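# Lift the marquee roof off its posts onto the table

## Task

Lift the marquee's roof clear of its four supporting posts and set it down low on the table top. Then open the grippers and move the arms away. The roof must rest there on its own, not held by any robot. Nothing else on the table may end up shifted, leaning or knocked over, and no rigid object may leave the work area.

## Robot and tools

Robots: six identical i2rt Big YAM arms, named arm1 to arm6. Each has six revolute joints, a two-finger gripper and a wrist camera. With joints 1 and 6 at 0 and the hand level and pointing forward, the wrist camera sits on top of the hand looking toward the fingertips. The hand reaches about 1.0 m from the joint-1 axis. Two room cameras also exist: cam_high and cam_low.

Scene frame: one shared frame for all arms, origin on the floor, +z up, lengths in metres. The table top is at about z=0.72. Approximate foot positions and facing (degrees counter-clockwise from +x): arm1 (+0.29, +0.65) facing -102; arm2 (-0.22, +0.65) facing -85; arm3 (-0.31, -0.65) facing +99; arm4 (+0.24, -0.65) facing +83; arm5 (-0.70, -0.07) facing +8; arm6 (+0.70, +0.08) facing +166. So arm1 and arm2 sit on the +y edge, arm3 and arm4 on the -y edge, arm5 on the -x end and arm6 on the +x end, all looking roughly toward the table centre. The point called hand is midway between the fingertips (URDF link pinch); its z axis runs along the fingers and the fingers close along its y axis. Hand poses are computed from each foot's true pose, which is never printed.

execute_actions(actions, cameras): actions is a list holding one action or none. The action is an object keyed by arm name; each present arm has a "joints" object mapping joint names to absolute targets (not offsets). Keys and ranges: joint1_rad -2.879 to 2.879 (rotation about the foot, positive counter-clockwise seen from above, 0 means unfolding toward the facing direction); joint2_rad 0 to 3.141 (shoulder, 0 is upper arm back and roughly level, increasing lifts it up and over forward); joint3_rad 0 to 3.019 (elbow, 0 is folded, increasing opens); joint4_rad -1.692 to 1.57 (hand pitch, positive tips fingers up); joint5_rad -1.57 to 1.57 (sideways hand swing, positive to the arm's right); joint6_rad -2.094 to 2.094 (hand roll, positive clockwise seen from behind the hand); gripper_m 0 to 0.093 (fingertip gap in metres). Arm joints are in radians. Any number of arms can appear in one action; their motions start together but may finish at different times, and each joint moves at its own speed, so the hand may sweep a wide path. One action runs at most 15 s. An unknown key or out-of-range number rejects the whole call and nothing moves. Joints or arms you omit may keep pushing toward earlier targets. cameras lists which images to return (arm1_cam_wrist ... arm6_cam_wrist, cam_high, cam_low, or all); omitted/null/["all"] gives every camera, [] gives none. The pictures line gives the image order. An empty actions list just reports state and images.

wait(seconds): 0 to 10 s, commands nothing new; returns the same report as an empty action.

zoom_image(camera, region): enlarges part of the most recent full image of one camera; region is [x0, y0, x1, y1] in pixels from the top-left, no larger than 504 by 504. Wrist images are 616x616 fisheye, room images 504x504.

read_manual(section): only returns licence text; moves nothing. finished_scene(scene): ends the scene with the given number after the last command is held; irreversible; reports success.

Result lines: joint_positions gives the current readings; reaching within a joint's tolerance (about ±0.045, 0.14, 0.09, 0.055, 0.03, 0.035 rad for joints 1 to 6, ±0.003 m for the gripper) counts as done. joint_status explains how each commanded motion ended. off_target: stopped short and possibly still pushing. contact_stop: it hit something, dropped the target and holds still. time_out: it could not finish; it then keeps a target no further than 0.375, 0.375, 0.113, 0.225, 0.075, 0.3 rad from where it stands and keeps pushing, and will move if the path frees; send its reported position to relax it. not_followed (with "joint command not followed" and usually a cause line) means a self/inter-arm clearance check blocked that arm's joint targets; the gripper part still runs, and the blocked targets may be retried on later actions. on_its_own lists joints not commanded in this call; "held at" is the held target, not the actual angle. A joint holding a load after a stop may sag. Tiny target changes may produce no motion.

Hazards: the arms do not stop on contact and can press hard. A hard squeeze between two robots ends the run as failed; a hard hit may too. No line reports robot-robot contact, and the clearance check can be late and ignores fingers, gripper housings and wrist cameras, so plan spacing yourself, especially when several arms converge on the roof. Objects touching robots are fine. Drops, slips, slams and heavy pushing hurt the result; keep the roof supported evenly while lifting so it does not tilt into the posts, and lower it gently rather than releasing it in the air. Avoid brushing the posts or other items. A loose object may occasionally get nudged by an outside push.

Motor heat: holding loads or pushing warms motors, even while you are thinking. At 85 °C a MOTOR HOT warning appears; at 100 °C that arm loses power and falls (OVER-TEMPERATURE FAULT, joint_status shows limit_stop_at_motor_heat; resend targets afterwards). Some heat remains into the next scene. If a call reports a stop, the remaining execute_actions, wait and finished_scene calls in that same reply are skipped. The gripper's grip force limit is about 50 to 62 N per pad, lower on some units.

Each tool is called after "Emit:" as name([rows], argument=value, ...), one row to a line, values as JSON.

## Session

I'll start by looking at the scene.

Emit:
execute_actions(actions=[])

Scene clock: 0.00 s.
Motor temperatures (°C, as the motors report them): arm1=[25 24 26 22 22 24] | arm2=[23 26 26 23 23 23] | arm3=[24 24 25 26 24 24] | arm4=[21 25 24 26 25 24] | arm5=[25 26 24 22 25 24] | arm6=[25 24 24 23 23 26]
arm1.joint_positions: joint1_rad=+0.239 joint2_rad=+0.412 joint3_rad=+0.539 joint4_rad=-1.236 joint5_rad=+0.187 joint6_rad=-0.411 gripper_m=+0.094
arm1.joint_status: not commanded
arm1.hand: x=+0.2659 y=+0.4597 z=+0.9593 quat_wxyz=(-0.055, -0.531, -0.811, +0.239) (m; scene frame)
arm2.joint_positions: joint1_rad=-0.343 joint2_rad=+0.505 joint3_rad=+0.415 joint4_rad=-0.990 joint5_rad=-0.267 joint6_rad=+0.288 gripper_m=+0.095
arm2.joint_status: not commanded
arm2.hand: x=-0.2190 y=+0.4277 z=+0.8770 quat_wxyz=(-0.259, -0.809, -0.523, +0.069) (m; scene frame)
arm3.joint_positions: joint1_rad=+0.102 joint2_rad=+0.338 joint3_rad=+0.659 joint4_rad=-1.402 joint5_rad=+0.299 joint6_rad=+0.510 gripper_m=+0.094
arm3.joint_status: not commanded
arm3.hand: x=-0.3019 y=-0.4793 z=+0.9812 quat_wxyz=(-0.227, +0.559, -0.781, -0.160) (m; scene frame)
arm4.joint_positions: joint1_rad=-0.205 joint2_rad=+0.483 joint3_rad=+0.470 joint4_rad=-1.097 joint5_rad=-0.160 joint6_rad=-0.561 gripper_m=+0.095
arm4.joint_status: not commanded
arm4.hand: x=+0.2853 y=-0.4451 z=+0.9005 quat_wxyz=(-0.194, +0.766, -0.596, -0.143) (m; scene frame)
arm5.joint_positions: joint1_rad=+0.416 joint2_rad=+0.407 joint3_rad=+0.616 joint4_rad=-1.284 joint5_rad=+0.099 joint6_rad=+0.267 gripper_m=+0.095
arm5.joint_status: not commanded
arm5.hand: x=-0.5254 y=+0.0123 z=+1.0203 quat_wxyz=(-0.243, +0.114, -0.962, -0.048) (m; scene frame)
arm6.joint_positions: joint1_rad=-0.309 joint2_rad=+0.492 joint3_rad=+0.463 joint4_rad=-1.060 joint5_rad=-0.289 joint6_rad=-0.211 gripper_m=+0.095
arm6.joint_status: not commanded
arm6.hand: x=+0.4945 y=+0.1528 z=+0.8872 quat_wxyz=(+0.041, +0.952, -0.135, -0.272) (m; scene frame)
pictures: arm1_cam_wrist, arm2_cam_wrist, arm3_cam_wrist, arm4_cam_wrist, arm5_cam_wrist, arm6_cam_wrist, cam_high, cam_low
Images, in order (width x height): arm1_cam_wrist 616x616, arm2_cam_wrist 616x616, arm3_cam_wrist 616x616, arm4_cam_wrist 616x616, arm5_cam_wrist 616x616, arm6_cam_wrist 616x616, cam_high 504x504, cam_low 504x504.

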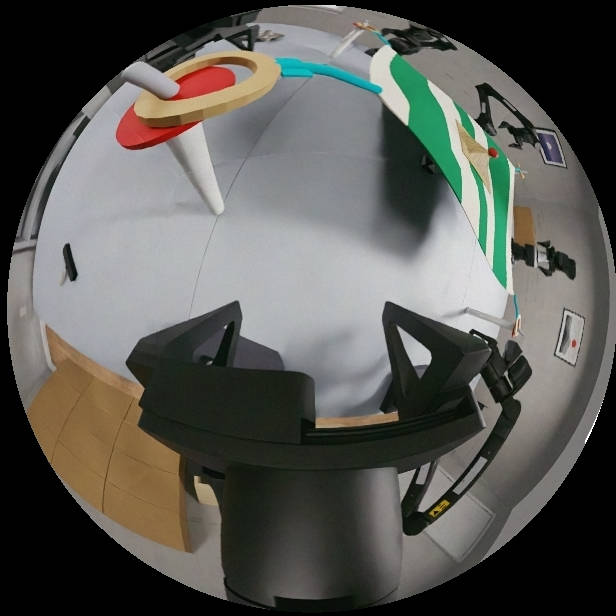

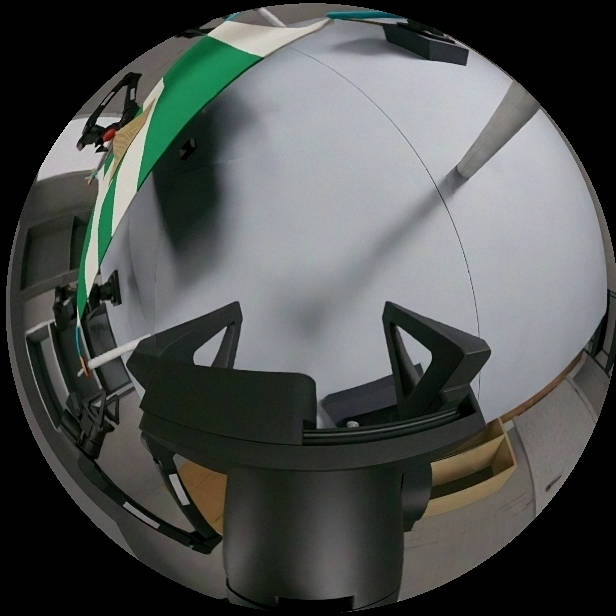

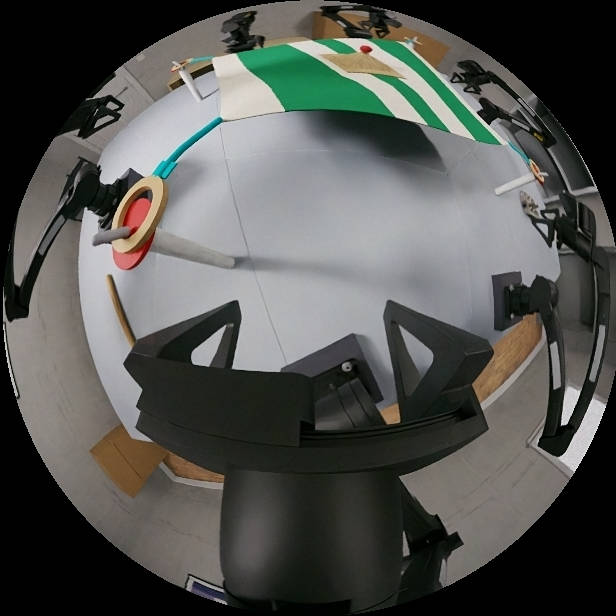

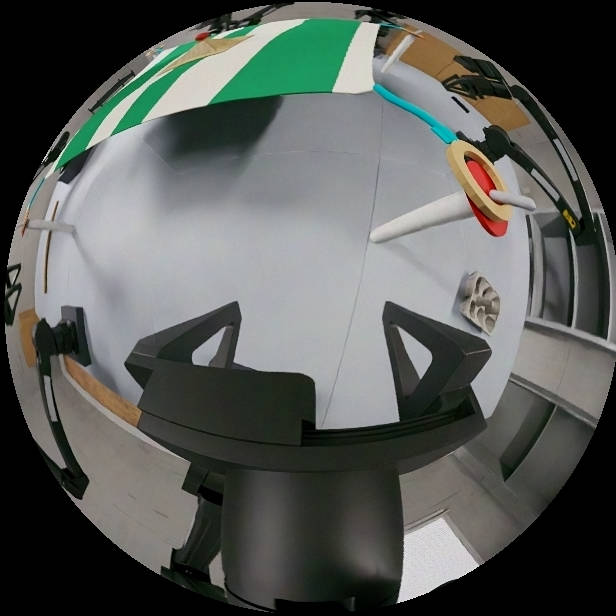

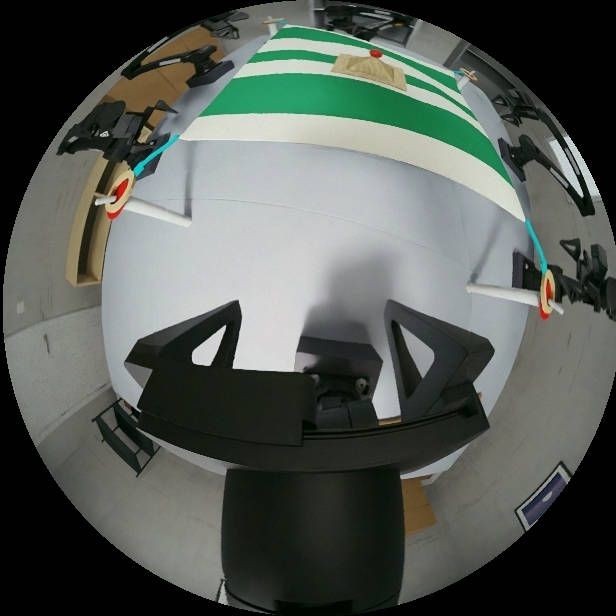

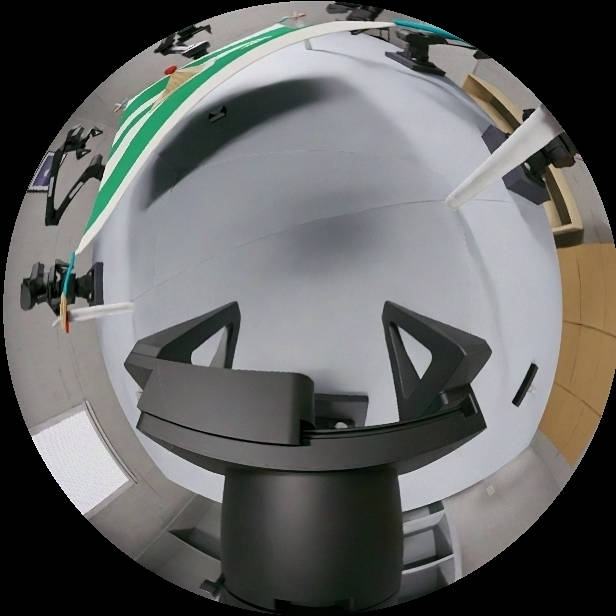

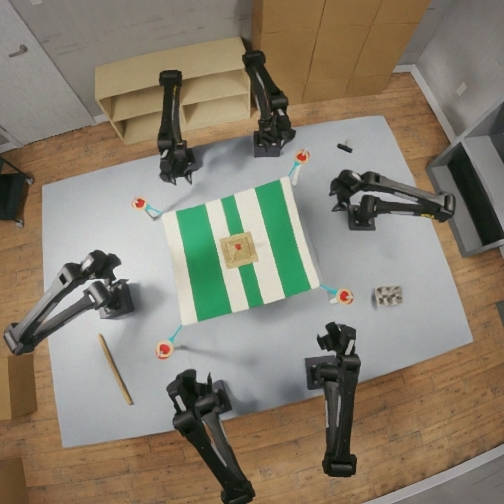

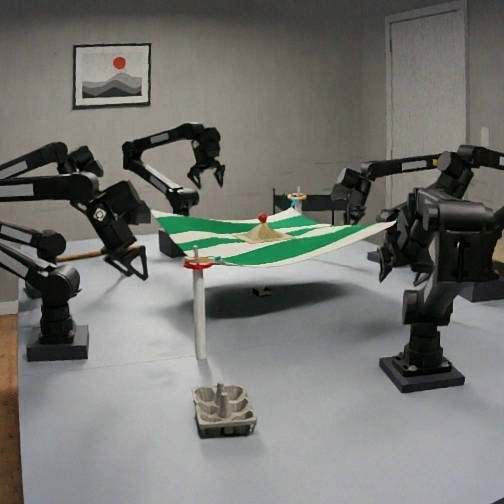

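Emit:
zoom_image(camera="cam_low", region=[140, 180, 420, 370])

Emit:
zoom_image(camera="cam_high", region=[80, 120, 420, 420])

Emit:
zoom_image(camera="arm6_cam_wrist", region=[170, 70, 270, 150])

Emit:
zoom_image(camera="cam_low", region=[230, 270, 300, 310])

Region (140, 180, 420, 370) of cam_low's 504x504 image, scaled by 1.800, with more detail than that image has; it fills the top 342 rows of this view, and the rest is white.

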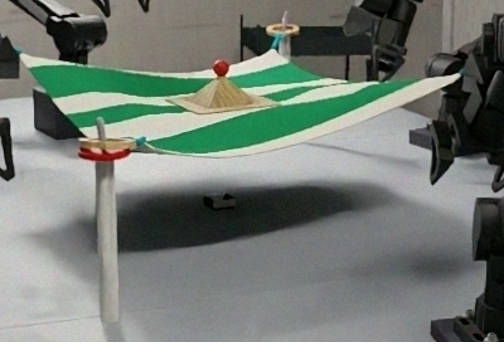

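Region (80, 120, 420, 420) of cam_high's 504x504 image, scaled by 1.482, with more detail than that image has; it fills the top 445 rows of this view, and the rest is white.

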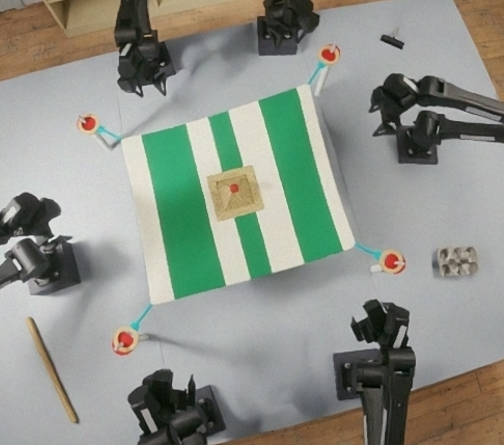

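Region (170, 70, 270, 150) of arm6_cam_wrist's 616x616 image, scaled by 5.040, with more detail than that image has; it fills the top 403 rows of this view, and the rest is white.

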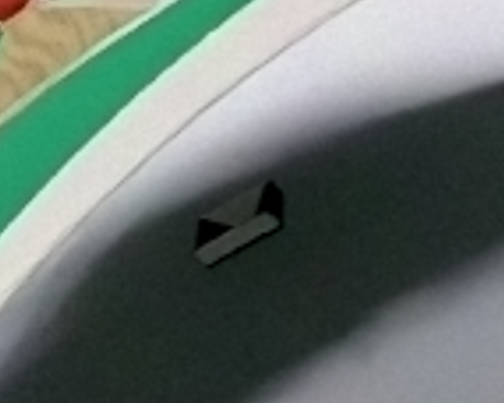

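Region (230, 270, 300, 310) of cam_low's 504x504 image, scaled by 7.200, with more detail than that image has; it fills the top 288 rows of this view, and the rest is white.

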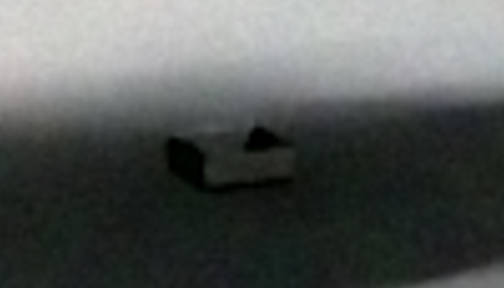

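Emit:
zoom_image(camera="cam_high", region=[240, 110, 400, 250])

Emit:
zoom_image(camera="cam_high", region=[80, 130, 240, 330])

Emit:
zoom_image(camera="cam_high", region=[130, 300, 270, 440])

Emit:
zoom_image(camera="cam_high", region=[280, 260, 420, 400])

Emit:
zoom_image(camera="cam_low", region=[170, 230, 250, 290])

Region (240, 110, 400, 250) of cam_high's 504x504 image, scaled by 3.150, with more detail than that image has; it fills the top 441 rows of this view, and the rest is white.

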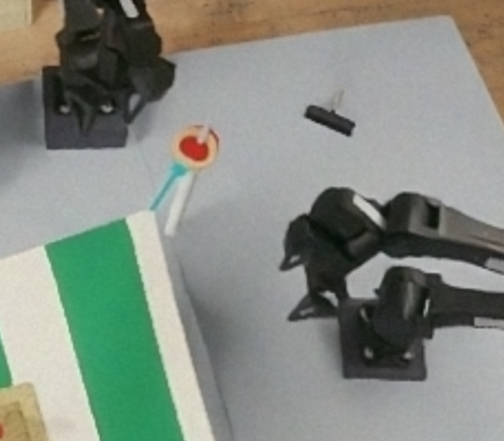

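Region (80, 130, 240, 330) of cam_high's 504x504 image, scaled by 2.520, with more detail than that image has; it fills the left 403 columns of this view, and the rest is white.

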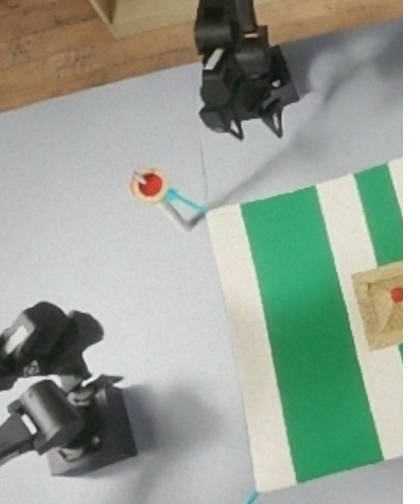

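Region (130, 300, 270, 440) of cam_high's 504x504 image, scaled by 3.600, with more detail than that image has.

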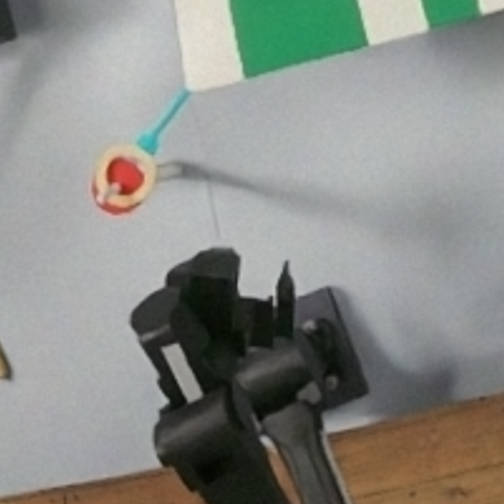

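Region (280, 260, 420, 400) of cam_high's 504x504 image, scaled by 3.600, with more detail than that image has.

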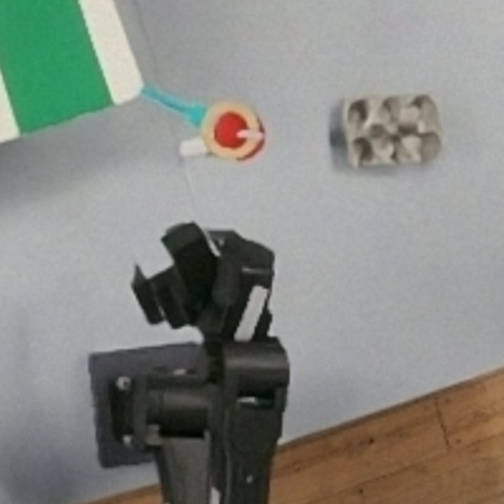

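Region (170, 230, 250, 290) of cam_low's 504x504 image, scaled by 6.300, with more detail than that image has; it fills the top 378 rows of this view, and the rest is white.

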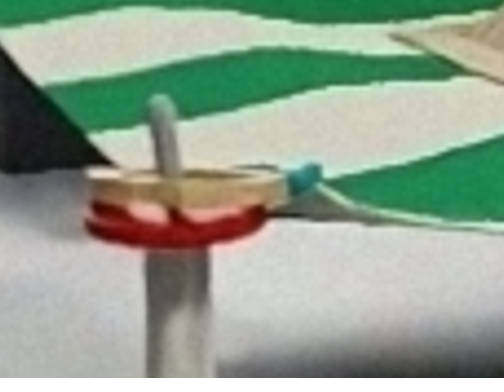

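Emit:
zoom_image(camera="cam_high", region=[245, 120, 325, 200])

Emit:
zoom_image(camera="cam_high", region=[125, 145, 205, 225])

Emit:
zoom_image(camera="cam_high", region=[320, 165, 400, 245])

Emit:
zoom_image(camera="cam_high", region=[80, 250, 160, 330])

Region (245, 120, 325, 200) of cam_high's 504x504 image, scaled by 6.300, with more detail than that image has.

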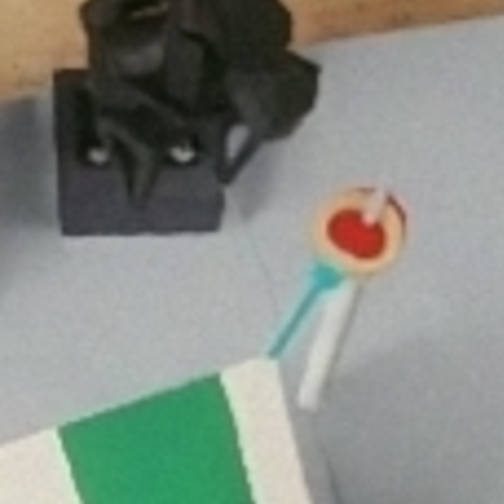

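Region (125, 145, 205, 225) of cam_high's 504x504 image, scaled by 6.300, with more detail than that image has.

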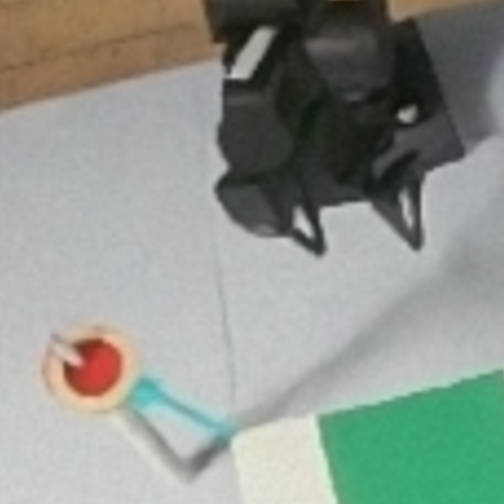

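Region (320, 165, 400, 245) of cam_high's 504x504 image, scaled by 6.300, with more detail than that image has.

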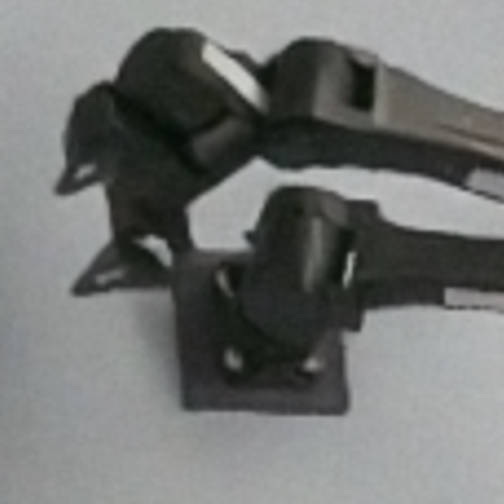

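Region (80, 250, 160, 330) of cam_high's 504x504 image, scaled by 6.300, with more detail than that image has.

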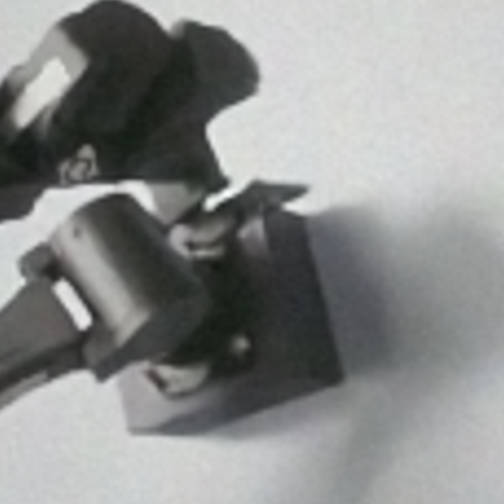

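Emit:
zoom_image(camera="arm3_cam_wrist", region=[80, 100, 260, 280])

Emit:
zoom_image(camera="arm1_cam_wrist", region=[100, 30, 400, 230])

Emit:
zoom_image(camera="arm4_cam_wrist", region=[360, 70, 550, 260])

Emit:
zoom_image(camera="arm5_cam_wrist", region=[80, 120, 210, 240])

Region (80, 100, 260, 280) of arm3_cam_wrist's 616x616 image, scaled by 2.800, with more detail than that image has.

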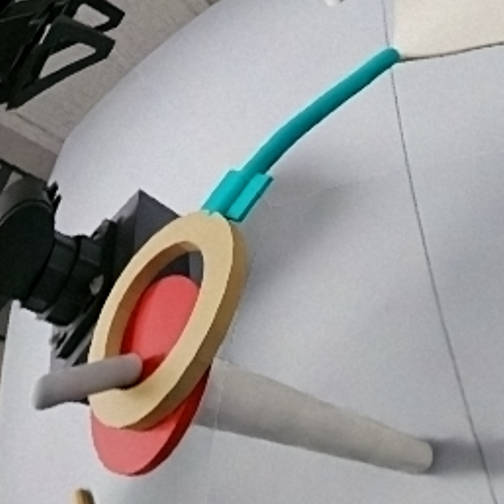

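Region (100, 30, 400, 230) of arm1_cam_wrist's 616x616 image, scaled by 1.680, with more detail than that image has.

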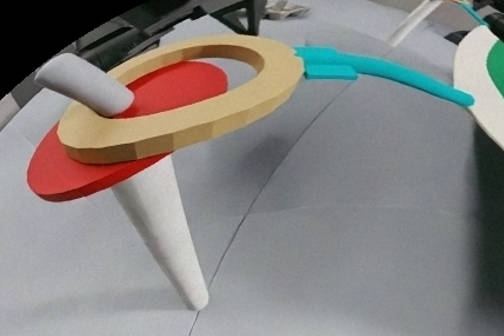

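Region (360, 70, 550, 260) of arm4_cam_wrist's 616x616 image, scaled by 2.653, with more detail than that image has.

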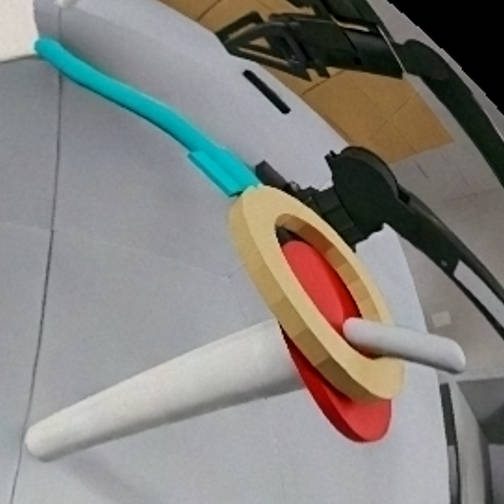

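Region (80, 120, 210, 240) of arm5_cam_wrist's 616x616 image, scaled by 3.877, with more detail than that image has; it fills the top 465 rows of this view, and the rest is white.

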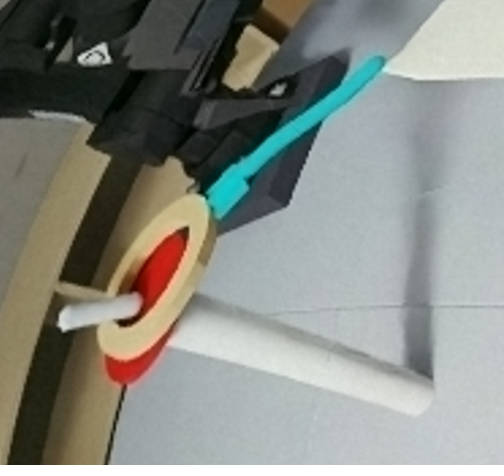

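Emit:
execute_actions([
  {"arm1":{"joints":{"joint1_rad":0.315,"joint2_rad":0.68,"joint3_rad":1.15,"joint4_rad":-1.642,"joint5_rad":0,"joint6_rad":0.968}},"arm2":{"joints":{"joint1_rad":-0.587,"joint2_rad":0.75,"joint3_rad":1.2,"joint4_rad":-1.628,"joint5_rad":0,"joint6_rad":-1.33}},"arm3":{"joints":{"joint1_rad":0.05,"joint2_rad":0.7,"joint3_rad":1.25,"joint4_rad":-1.667,"joint5_rad":0,"joint6_rad":1.034}},"arm4":{"joints":{"joint1_rad":-0.112,"joint2_rad":0.75,"joint3_rad":1.15,"joint4_rad":-1.544,"joint5_rad":0,"joint6_rad":-1.163}}},
], cameras=["cam_high"])

Scene clock: 17.10 s.
Motor temperatures (°C, as the motors report them): arm1=[25 24 28 22 22 24] | arm2=[23 26 29 23 23 23] | arm3=[24 24 28 26 24 24] | arm4=[21 25 27 26 25 24] | arm5=[25 26 27 22 25 24] | arm6=[25 24 26 23 23 26]
arm1.joint_positions: joint1_rad=+0.313 joint2_rad=+0.682 joint3_rad=+1.115 joint4_rad=-1.628 joint5_rad=+0.003 joint6_rad=+0.957 gripper_m=+0.094
arm1.joint_status: all done
arm1.hand: x=+0.3133 y=+0.4440 z=+1.1373 quat_wxyz=(-0.181, -0.917, -0.352, +0.046) (m; scene frame)
arm2.joint_positions: joint1_rad=-0.586 joint2_rad=+0.745 joint3_rad=+1.164 joint4_rad=-1.611 joint5_rad=-0.003 joint6_rad=-1.318 gripper_m=+0.095
arm2.joint_status: all done
arm2.hand: x=-0.3162 y=+0.4399 z=+1.1149 quat_wxyz=(+0.022, -0.336, -0.923, +0.185) (m; scene frame)
arm3.joint_positions: joint1_rad=+0.054 joint2_rad=+0.702 joint3_rad=+1.204 joint4_rad=-1.650 joint5_rad=+0.003 joint6_rad=+1.018 gripper_m=+0.094
arm3.joint_status: all done
arm3.hand: x=-0.3539 y=-0.4398 z=+1.1368 quat_wxyz=(-0.038, +0.362, -0.909, -0.203) (m; scene frame)
arm4.joint_positions: joint1_rad=-0.118 joint2_rad=+0.754 joint3_rad=+1.117 joint4_rad=-1.536 joint5_rad=-0.003 joint6_rad=-1.150 gripper_m=+0.095
arm4.joint_status: all done
arm4.hand: x=+0.3005 y=-0.4141 z=+1.1052 quat_wxyz=(-0.198, +0.923, -0.329, -0.012) (m; scene frame)
arm5.joint_positions: joint1_rad=+0.416 joint2_rad=+0.407 joint3_rad=+0.616 joint4_rad=-1.284 joint5_rad=+0.099 joint6_rad=+0.267 gripper_m=+0.095
arm5.joint_status: not commanded
arm5.hand: x=-0.5254 y=+0.0123 z=+1.0203 quat_wxyz=(-0.243, +0.114, -0.962, -0.048) (m; scene frame)
arm6.joint_positions: joint1_rad=-0.309 joint2_rad=+0.492 joint3_rad=+0.463 joint4_rad=-1.060 joint5_rad=-0.289 joint6_rad=-0.211 gripper_m=+0.095
arm6.joint_status: not commanded
arm6.hand: x=+0.4945 y=+0.1528 z=+0.8872 quat_wxyz=(+0.041, +0.952, -0.135, -0.272) (m; scene frame)
pictures: cam_high
Images, in order (width x height): cam_high 504x504.

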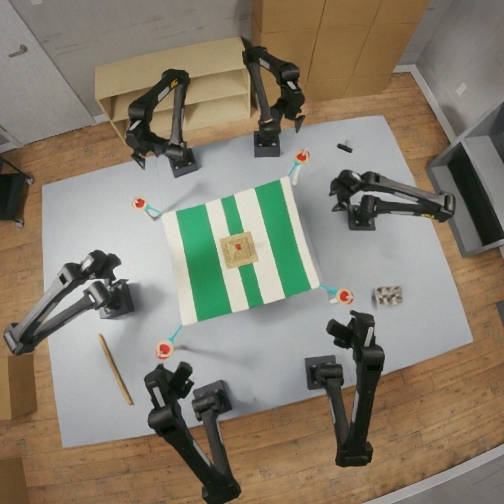

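Emit:
execute_actions([
  {"arm1":{"joints":{"joint1_rad":0.318,"joint2_rad":1.195,"joint3_rad":1.305,"joint4_rad":-1.655,"joint6_rad":0.98}},"arm2":{"joints":{"joint1_rad":-0.6,"joint2_rad":1.318,"joint3_rad":1.412,"joint4_rad":-1.644,"joint6_rad":-1.342}},"arm3":{"joints":{"joint1_rad":0.042,"joint2_rad":1.253,"joint3_rad":1.396,"joint4_rad":-1.683,"joint6_rad":1.05}},"arm4":{"joints":{"joint1_rad":-0.124,"joint2_rad":1.312,"joint3_rad":1.323,"joint4_rad":-1.553,"joint6_rad":-1.176}}},
])

Scene clock: 18.90 s.
Motor temperatures (°C, as the motors report them): arm1=[25 24 28 22 22 24] | arm2=[23 26 29 23 23 23] | arm3=[24 24 28 26 24 24] | arm4=[21 25 27 26 25 24] | arm5=[25 26 27 22 25 24] | arm6=[25 24 27 23 23 26]
arm1.joint_positions: joint1_rad=+0.313 joint2_rad=+1.204 joint3_rad=+1.289 joint4_rad=-1.646 joint5_rad=+0.002 joint6_rad=+0.969 gripper_m=+0.094
arm1.joint_status: all done
arm1.hand: x=+0.3284 y=+0.3201 z=+1.0792 quat_wxyz=(-0.005, -0.936, -0.353, +0.002) (m; scene frame)
arm2.joint_positions: joint1_rad=-0.593 joint2_rad=+1.319 joint3_rad=+1.398 joint4_rad=-1.632 joint5_rad=-0.003 joint6_rad=-1.331 gripper_m=+0.095
arm2.joint_status: all done
arm2.hand: x=-0.3836 y=+0.3076 z=+1.0488 quat_wxyz=(+0.005, -0.340, -0.940, +0.006) (m; scene frame)
arm3.joint_positions: joint1_rad=+0.050 joint2_rad=+1.259 joint3_rad=+1.376 joint4_rad=-1.672 joint5_rad=+0.002 joint6_rad=+1.035 gripper_m=+0.094
arm3.joint_status: all done
arm3.hand: x=-0.3812 y=-0.3017 z=+1.0598 quat_wxyz=(-0.003, +0.361, -0.933, -0.004) (m; scene frame)
arm4.joint_positions: joint1_rad=-0.118 joint2_rad=+1.326 joint3_rad=+1.309 joint4_rad=-1.552 joint5_rad=-0.003 joint6_rad=-1.163 gripper_m=+0.095
arm4.joint_status: all done
arm4.hand: x=+0.3366 y=-0.2848 z=+1.0195 quat_wxyz=(-0.003, +0.944, -0.330, +0.003) (m; scene frame)
arm5.joint_positions: joint1_rad=+0.416 joint2_rad=+0.407 joint3_rad=+0.616 joint4_rad=-1.284 joint5_rad=+0.099 joint6_rad=+0.267 gripper_m=+0.095
arm5.joint_status: not commanded
arm5.hand: x=-0.5254 y=+0.0123 z=+1.0203 quat_wxyz=(-0.243, +0.114, -0.962, -0.048) (m; scene frame)
arm6.joint_positions: joint1_rad=-0.309 joint2_rad=+0.492 joint3_rad=+0.463 joint4_rad=-1.060 joint5_rad=-0.289 joint6_rad=-0.211 gripper_m=+0.095
arm6.joint_status: not commanded
arm6.hand: x=+0.4945 y=+0.1528 z=+0.8872 quat_wxyz=(+0.041, +0.952, -0.135, -0.272) (m; scene frame)
pictures: arm1_cam_wrist, arm2_cam_wrist, arm3_cam_wrist, arm4_cam_wrist, arm5_cam_wrist, arm6_cam_wrist, cam_high, cam_low
Images, in order (width x height): arm1_cam_wrist 616x616, arm2_cam_wrist 616x616, arm3_cam_wrist 616x616, arm4_cam_wrist 616x616, arm5_cam_wrist 616x616, arm6_cam_wrist 616x616, cam_high 504x504, cam_low 504x504.

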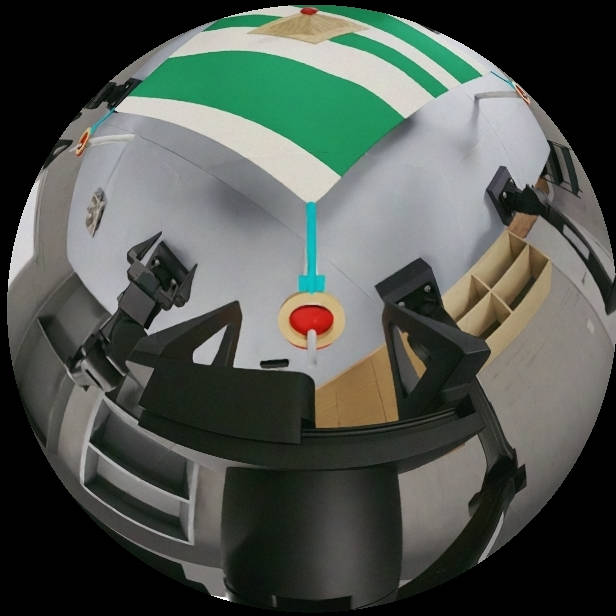

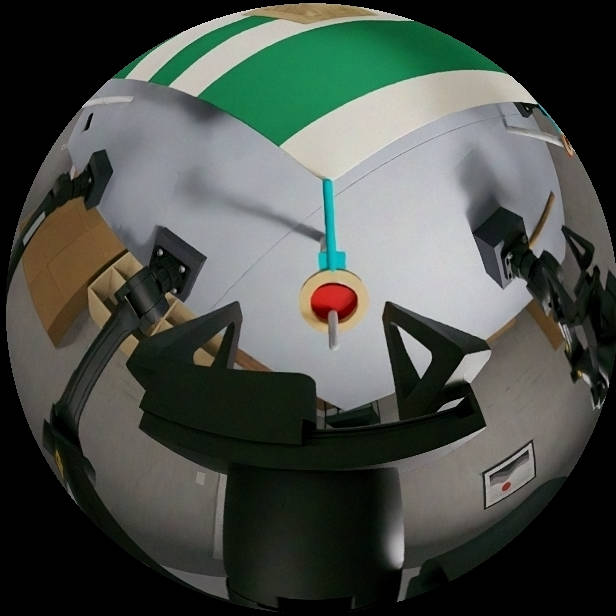

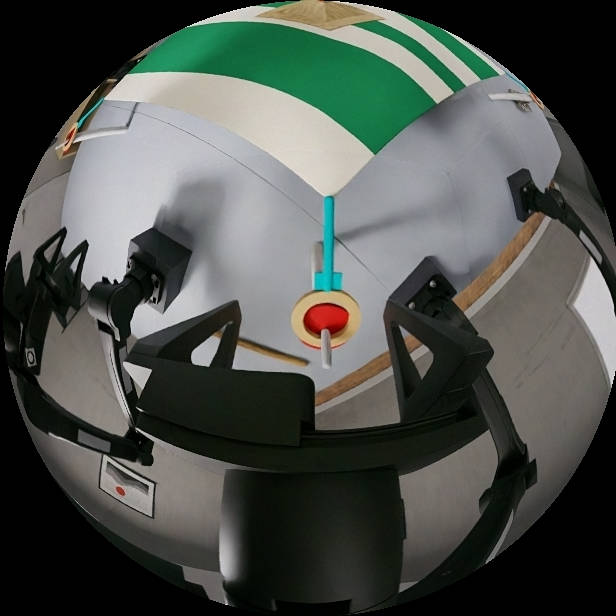

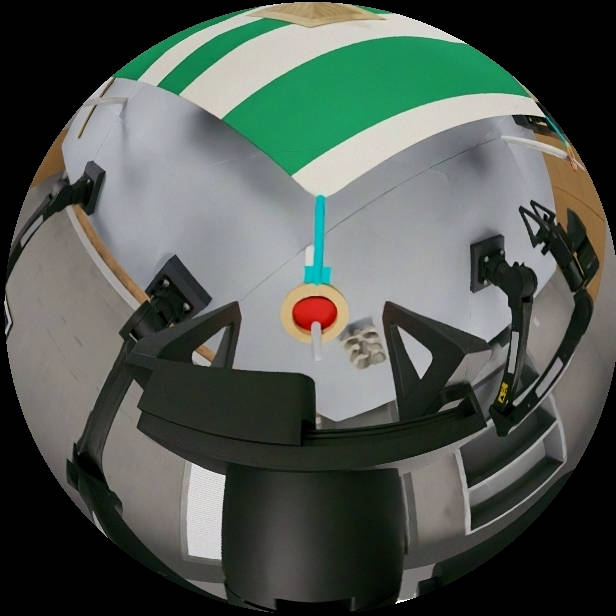

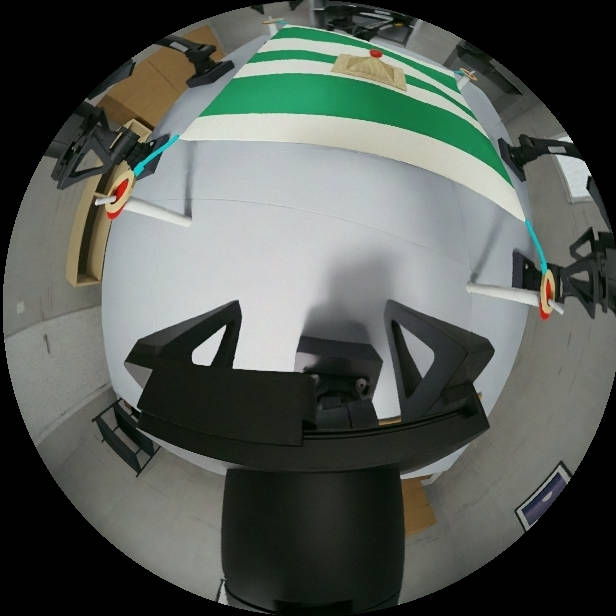

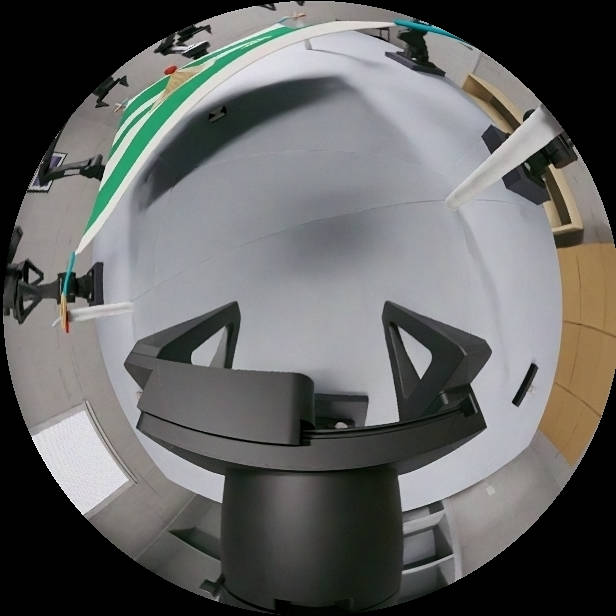

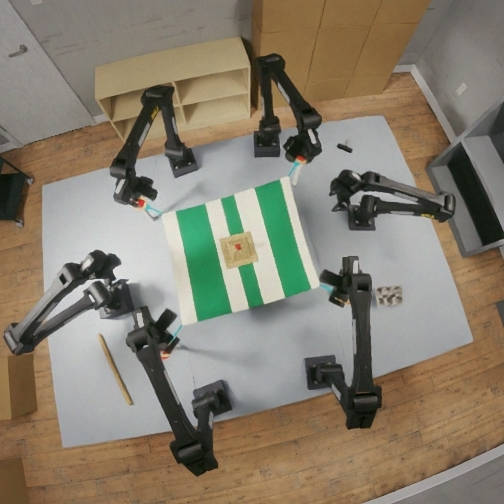

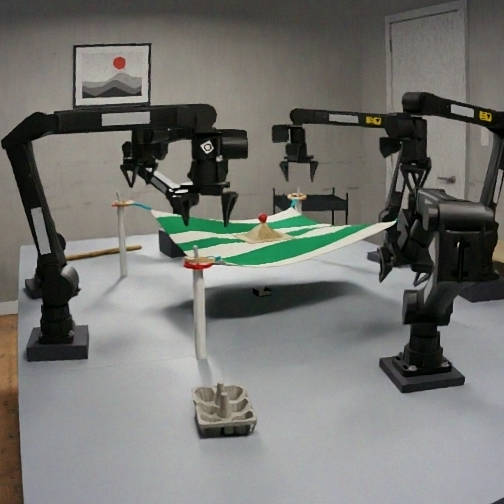

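Emit:
zoom_image(camera="arm1_cam_wrist", region=[230, 210, 398, 378])

Emit:
zoom_image(camera="arm2_cam_wrist", region=[230, 210, 398, 378])

Emit:
zoom_image(camera="arm3_cam_wrist", region=[230, 210, 398, 378])

Emit:
zoom_image(camera="arm4_cam_wrist", region=[230, 210, 398, 378])

Emit:
zoom_image(camera="cam_low", region=[100, 120, 340, 290])

Region (230, 210, 398, 378) of arm1_cam_wrist's 616x616 image, scaled by 3.000, with more detail than that image has.

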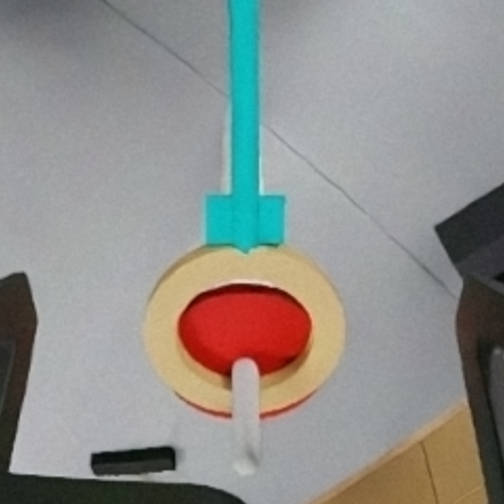

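Region (230, 210, 398, 378) of arm2_cam_wrist's 616x616 image, scaled by 3.000, with more detail than that image has.

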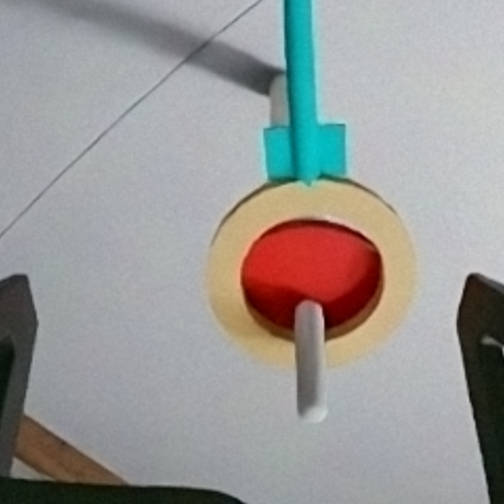

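Region (230, 210, 398, 378) of arm3_cam_wrist's 616x616 image, scaled by 3.000, with more detail than that image has.

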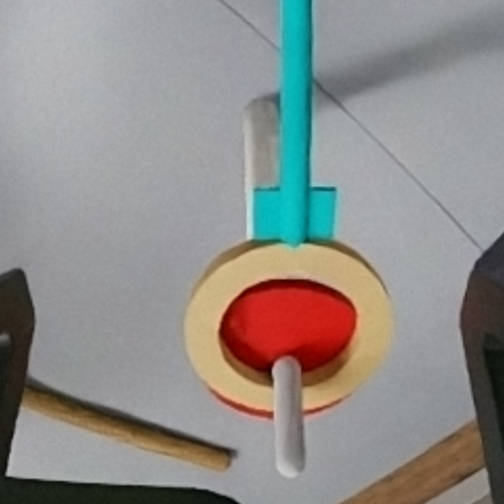

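Region (230, 210, 398, 378) of arm4_cam_wrist's 616x616 image, scaled by 3.000, with more detail than that image has.

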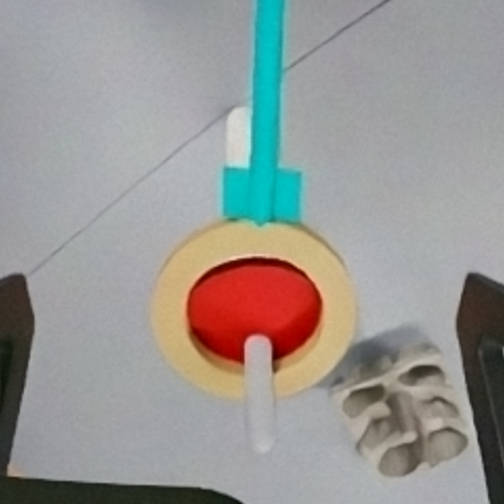

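Region (100, 120, 340, 290) of cam_low's 504x504 image, scaled by 2.100, with more detail than that image has; it fills the top 357 rows of this view, and the rest is white.

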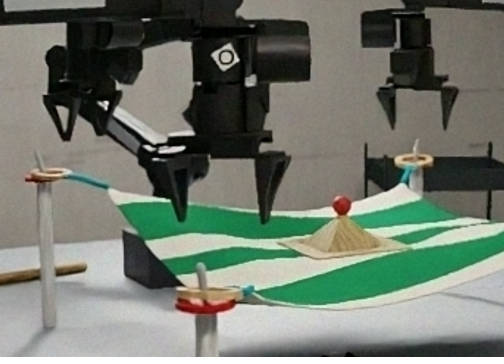

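Emit:
execute_actions([
  {"arm1":{"joints":{"joint1_rad":0.35,"joint2_rad":1.182,"joint3_rad":1.088,"joint4_rad":-1.446,"joint6_rad":1.012}},"arm2":{"joints":{"joint1_rad":-0.581,"joint2_rad":1.387,"joint3_rad":1.251,"joint4_rad":-1.414,"joint6_rad":-1.396}},"arm3":{"joints":{"joint1_rad":0.06,"joint2_rad":1.21,"joint3_rad":1.155,"joint4_rad":-1.485,"joint6_rad":1.05}},"arm4":{"joints":{"joint1_rad":-0.146,"joint2_rad":1.348,"joint3_rad":1.134,"joint4_rad":-1.33,"joint6_rad":-1.133}}},
], cameras=["arm1_cam_wrist","arm2_cam_wrist","arm3_cam_wrist","arm4_cam_wrist","cam_low"])

Scene clock: 24.43 s.
Motor temperatures (°C, as the motors report them): arm1=[25 24 28 22 22 24] | arm2=[23 26 29 23 23 23] | arm3=[24 24 28 26 24 24] | arm4=[21 25 27 26 25 24] | arm5=[25 26 28 22 25 24] | arm6=[25 24 27 23 23 26]
arm1.joint_positions: joint1_rad=+0.348 joint2_rad=+1.176 joint3_rad=+1.090 joint4_rad=-1.460 joint5_rad=+0.002 joint6_rad=+1.001 gripper_m=+0.094
arm1.joint_status: all done
arm1.hand: x=+0.3388 y=+0.3283 z=+1.0117 quat_wxyz=(-0.012, -0.935, -0.354, +0.003) (m; scene frame)
arm2.joint_positions: joint1_rad=-0.588 joint2_rad=+1.391 joint3_rad=+1.239 joint4_rad=-1.431 joint5_rad=-0.003 joint6_rad=-1.384 gripper_m=+0.095
arm2.joint_status: all done
arm2.hand: x=-0.3899 y=+0.2918 z=+0.9614 quat_wxyz=(+0.003, -0.312, -0.950, -0.009) (m; scene frame)
arm3.joint_positions: joint1_rad=+0.051 joint2_rad=+1.203 joint3_rad=+1.160 joint4_rad=-1.501 joint5_rad=+0.002 joint6_rad=+1.035 gripper_m=+0.094
arm3.joint_status: all done
arm3.hand: x=-0.3781 y=-0.3180 z=+0.9956 quat_wxyz=(-0.004, +0.361, -0.932, -0.010) (m; scene frame)
arm4.joint_positions: joint1_rad=-0.139 joint2_rad=+1.337 joint3_rad=+1.127 joint4_rad=-1.340 joint5_rad=-0.003 joint6_rad=-1.146 gripper_m=+0.095
arm4.joint_status: all done
arm4.hand: x=+0.3453 y=-0.2869 z=+0.9468 quat_wxyz=(-0.012, +0.937, -0.349, +0.003) (m; scene frame)
arm5.joint_positions: joint1_rad=+0.416 joint2_rad=+0.407 joint3_rad=+0.616 joint4_rad=-1.284 joint5_rad=+0.099 joint6_rad=+0.267 gripper_m=+0.095
arm5.joint_status: not commanded
arm5.hand: x=-0.5254 y=+0.0123 z=+1.0203 quat_wxyz=(-0.243, +0.114, -0.962, -0.048) (m; scene frame)
arm6.joint_positions: joint1_rad=-0.309 joint2_rad=+0.492 joint3_rad=+0.463 joint4_rad=-1.060 joint5_rad=-0.289 joint6_rad=-0.211 gripper_m=+0.095
arm6.joint_status: not commanded
arm6.hand: x=+0.4945 y=+0.1528 z=+0.8872 quat_wxyz=(+0.041, +0.952, -0.135, -0.272) (m; scene frame)
pictures: arm1_cam_wrist, arm2_cam_wrist, arm3_cam_wrist, arm4_cam_wrist, cam_low
Images, in order (width x height): arm1_cam_wrist 616x616, arm2_cam_wrist 616x616, arm3_cam_wrist 616x616, arm4_cam_wrist 616x616, cam_low 504x504.

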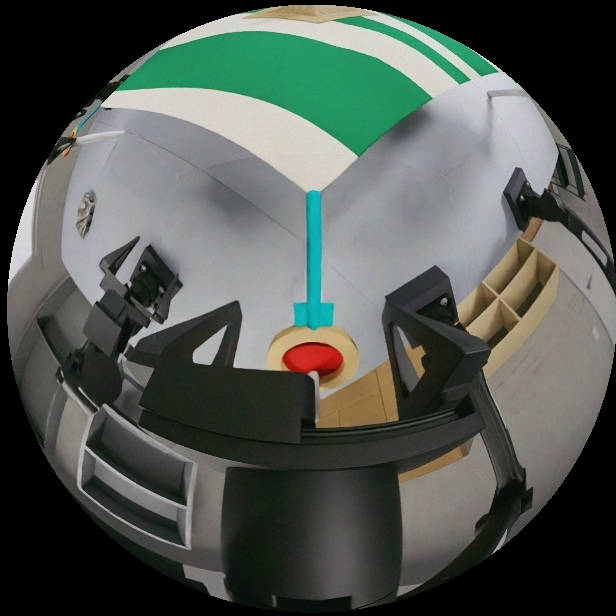

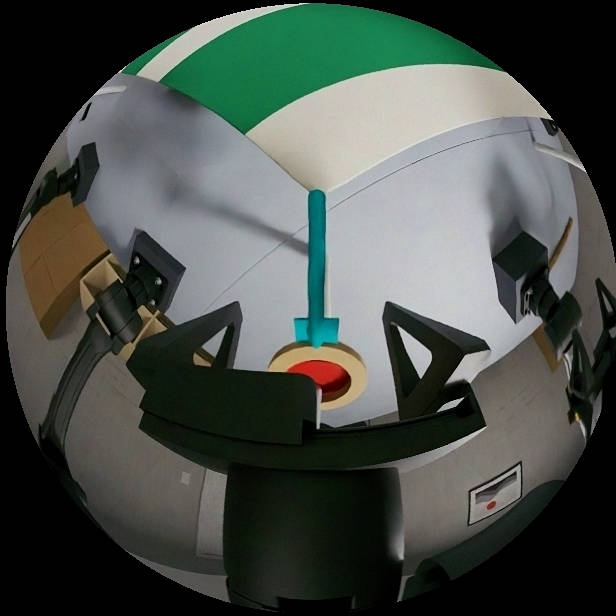

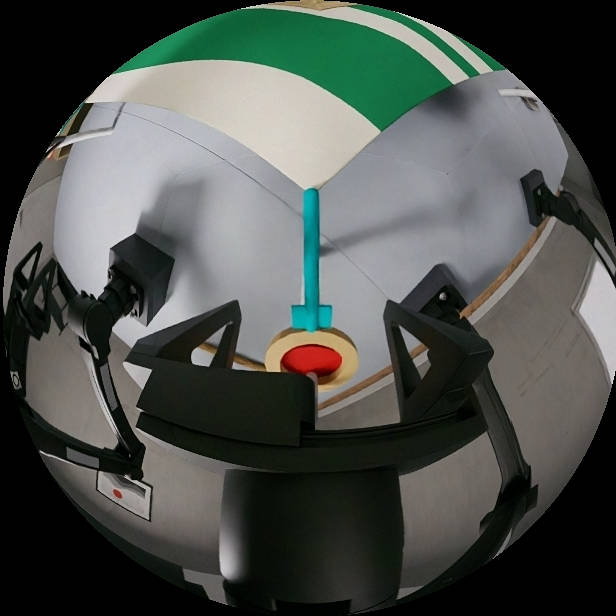

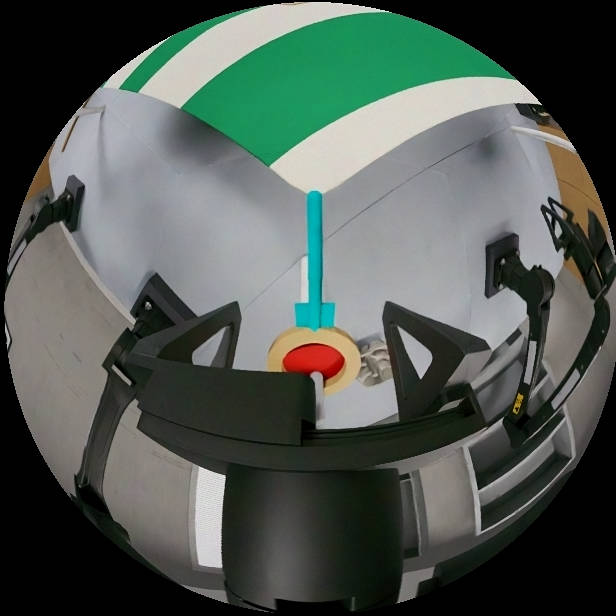

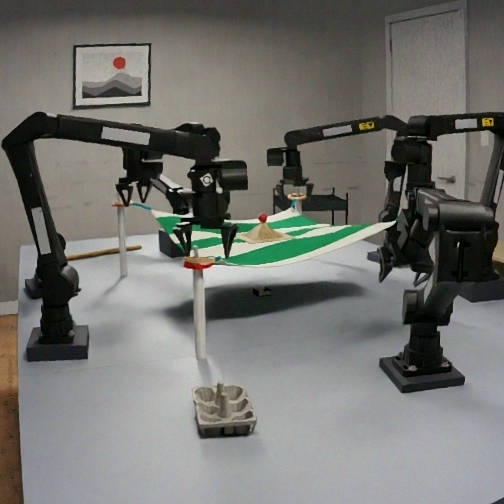

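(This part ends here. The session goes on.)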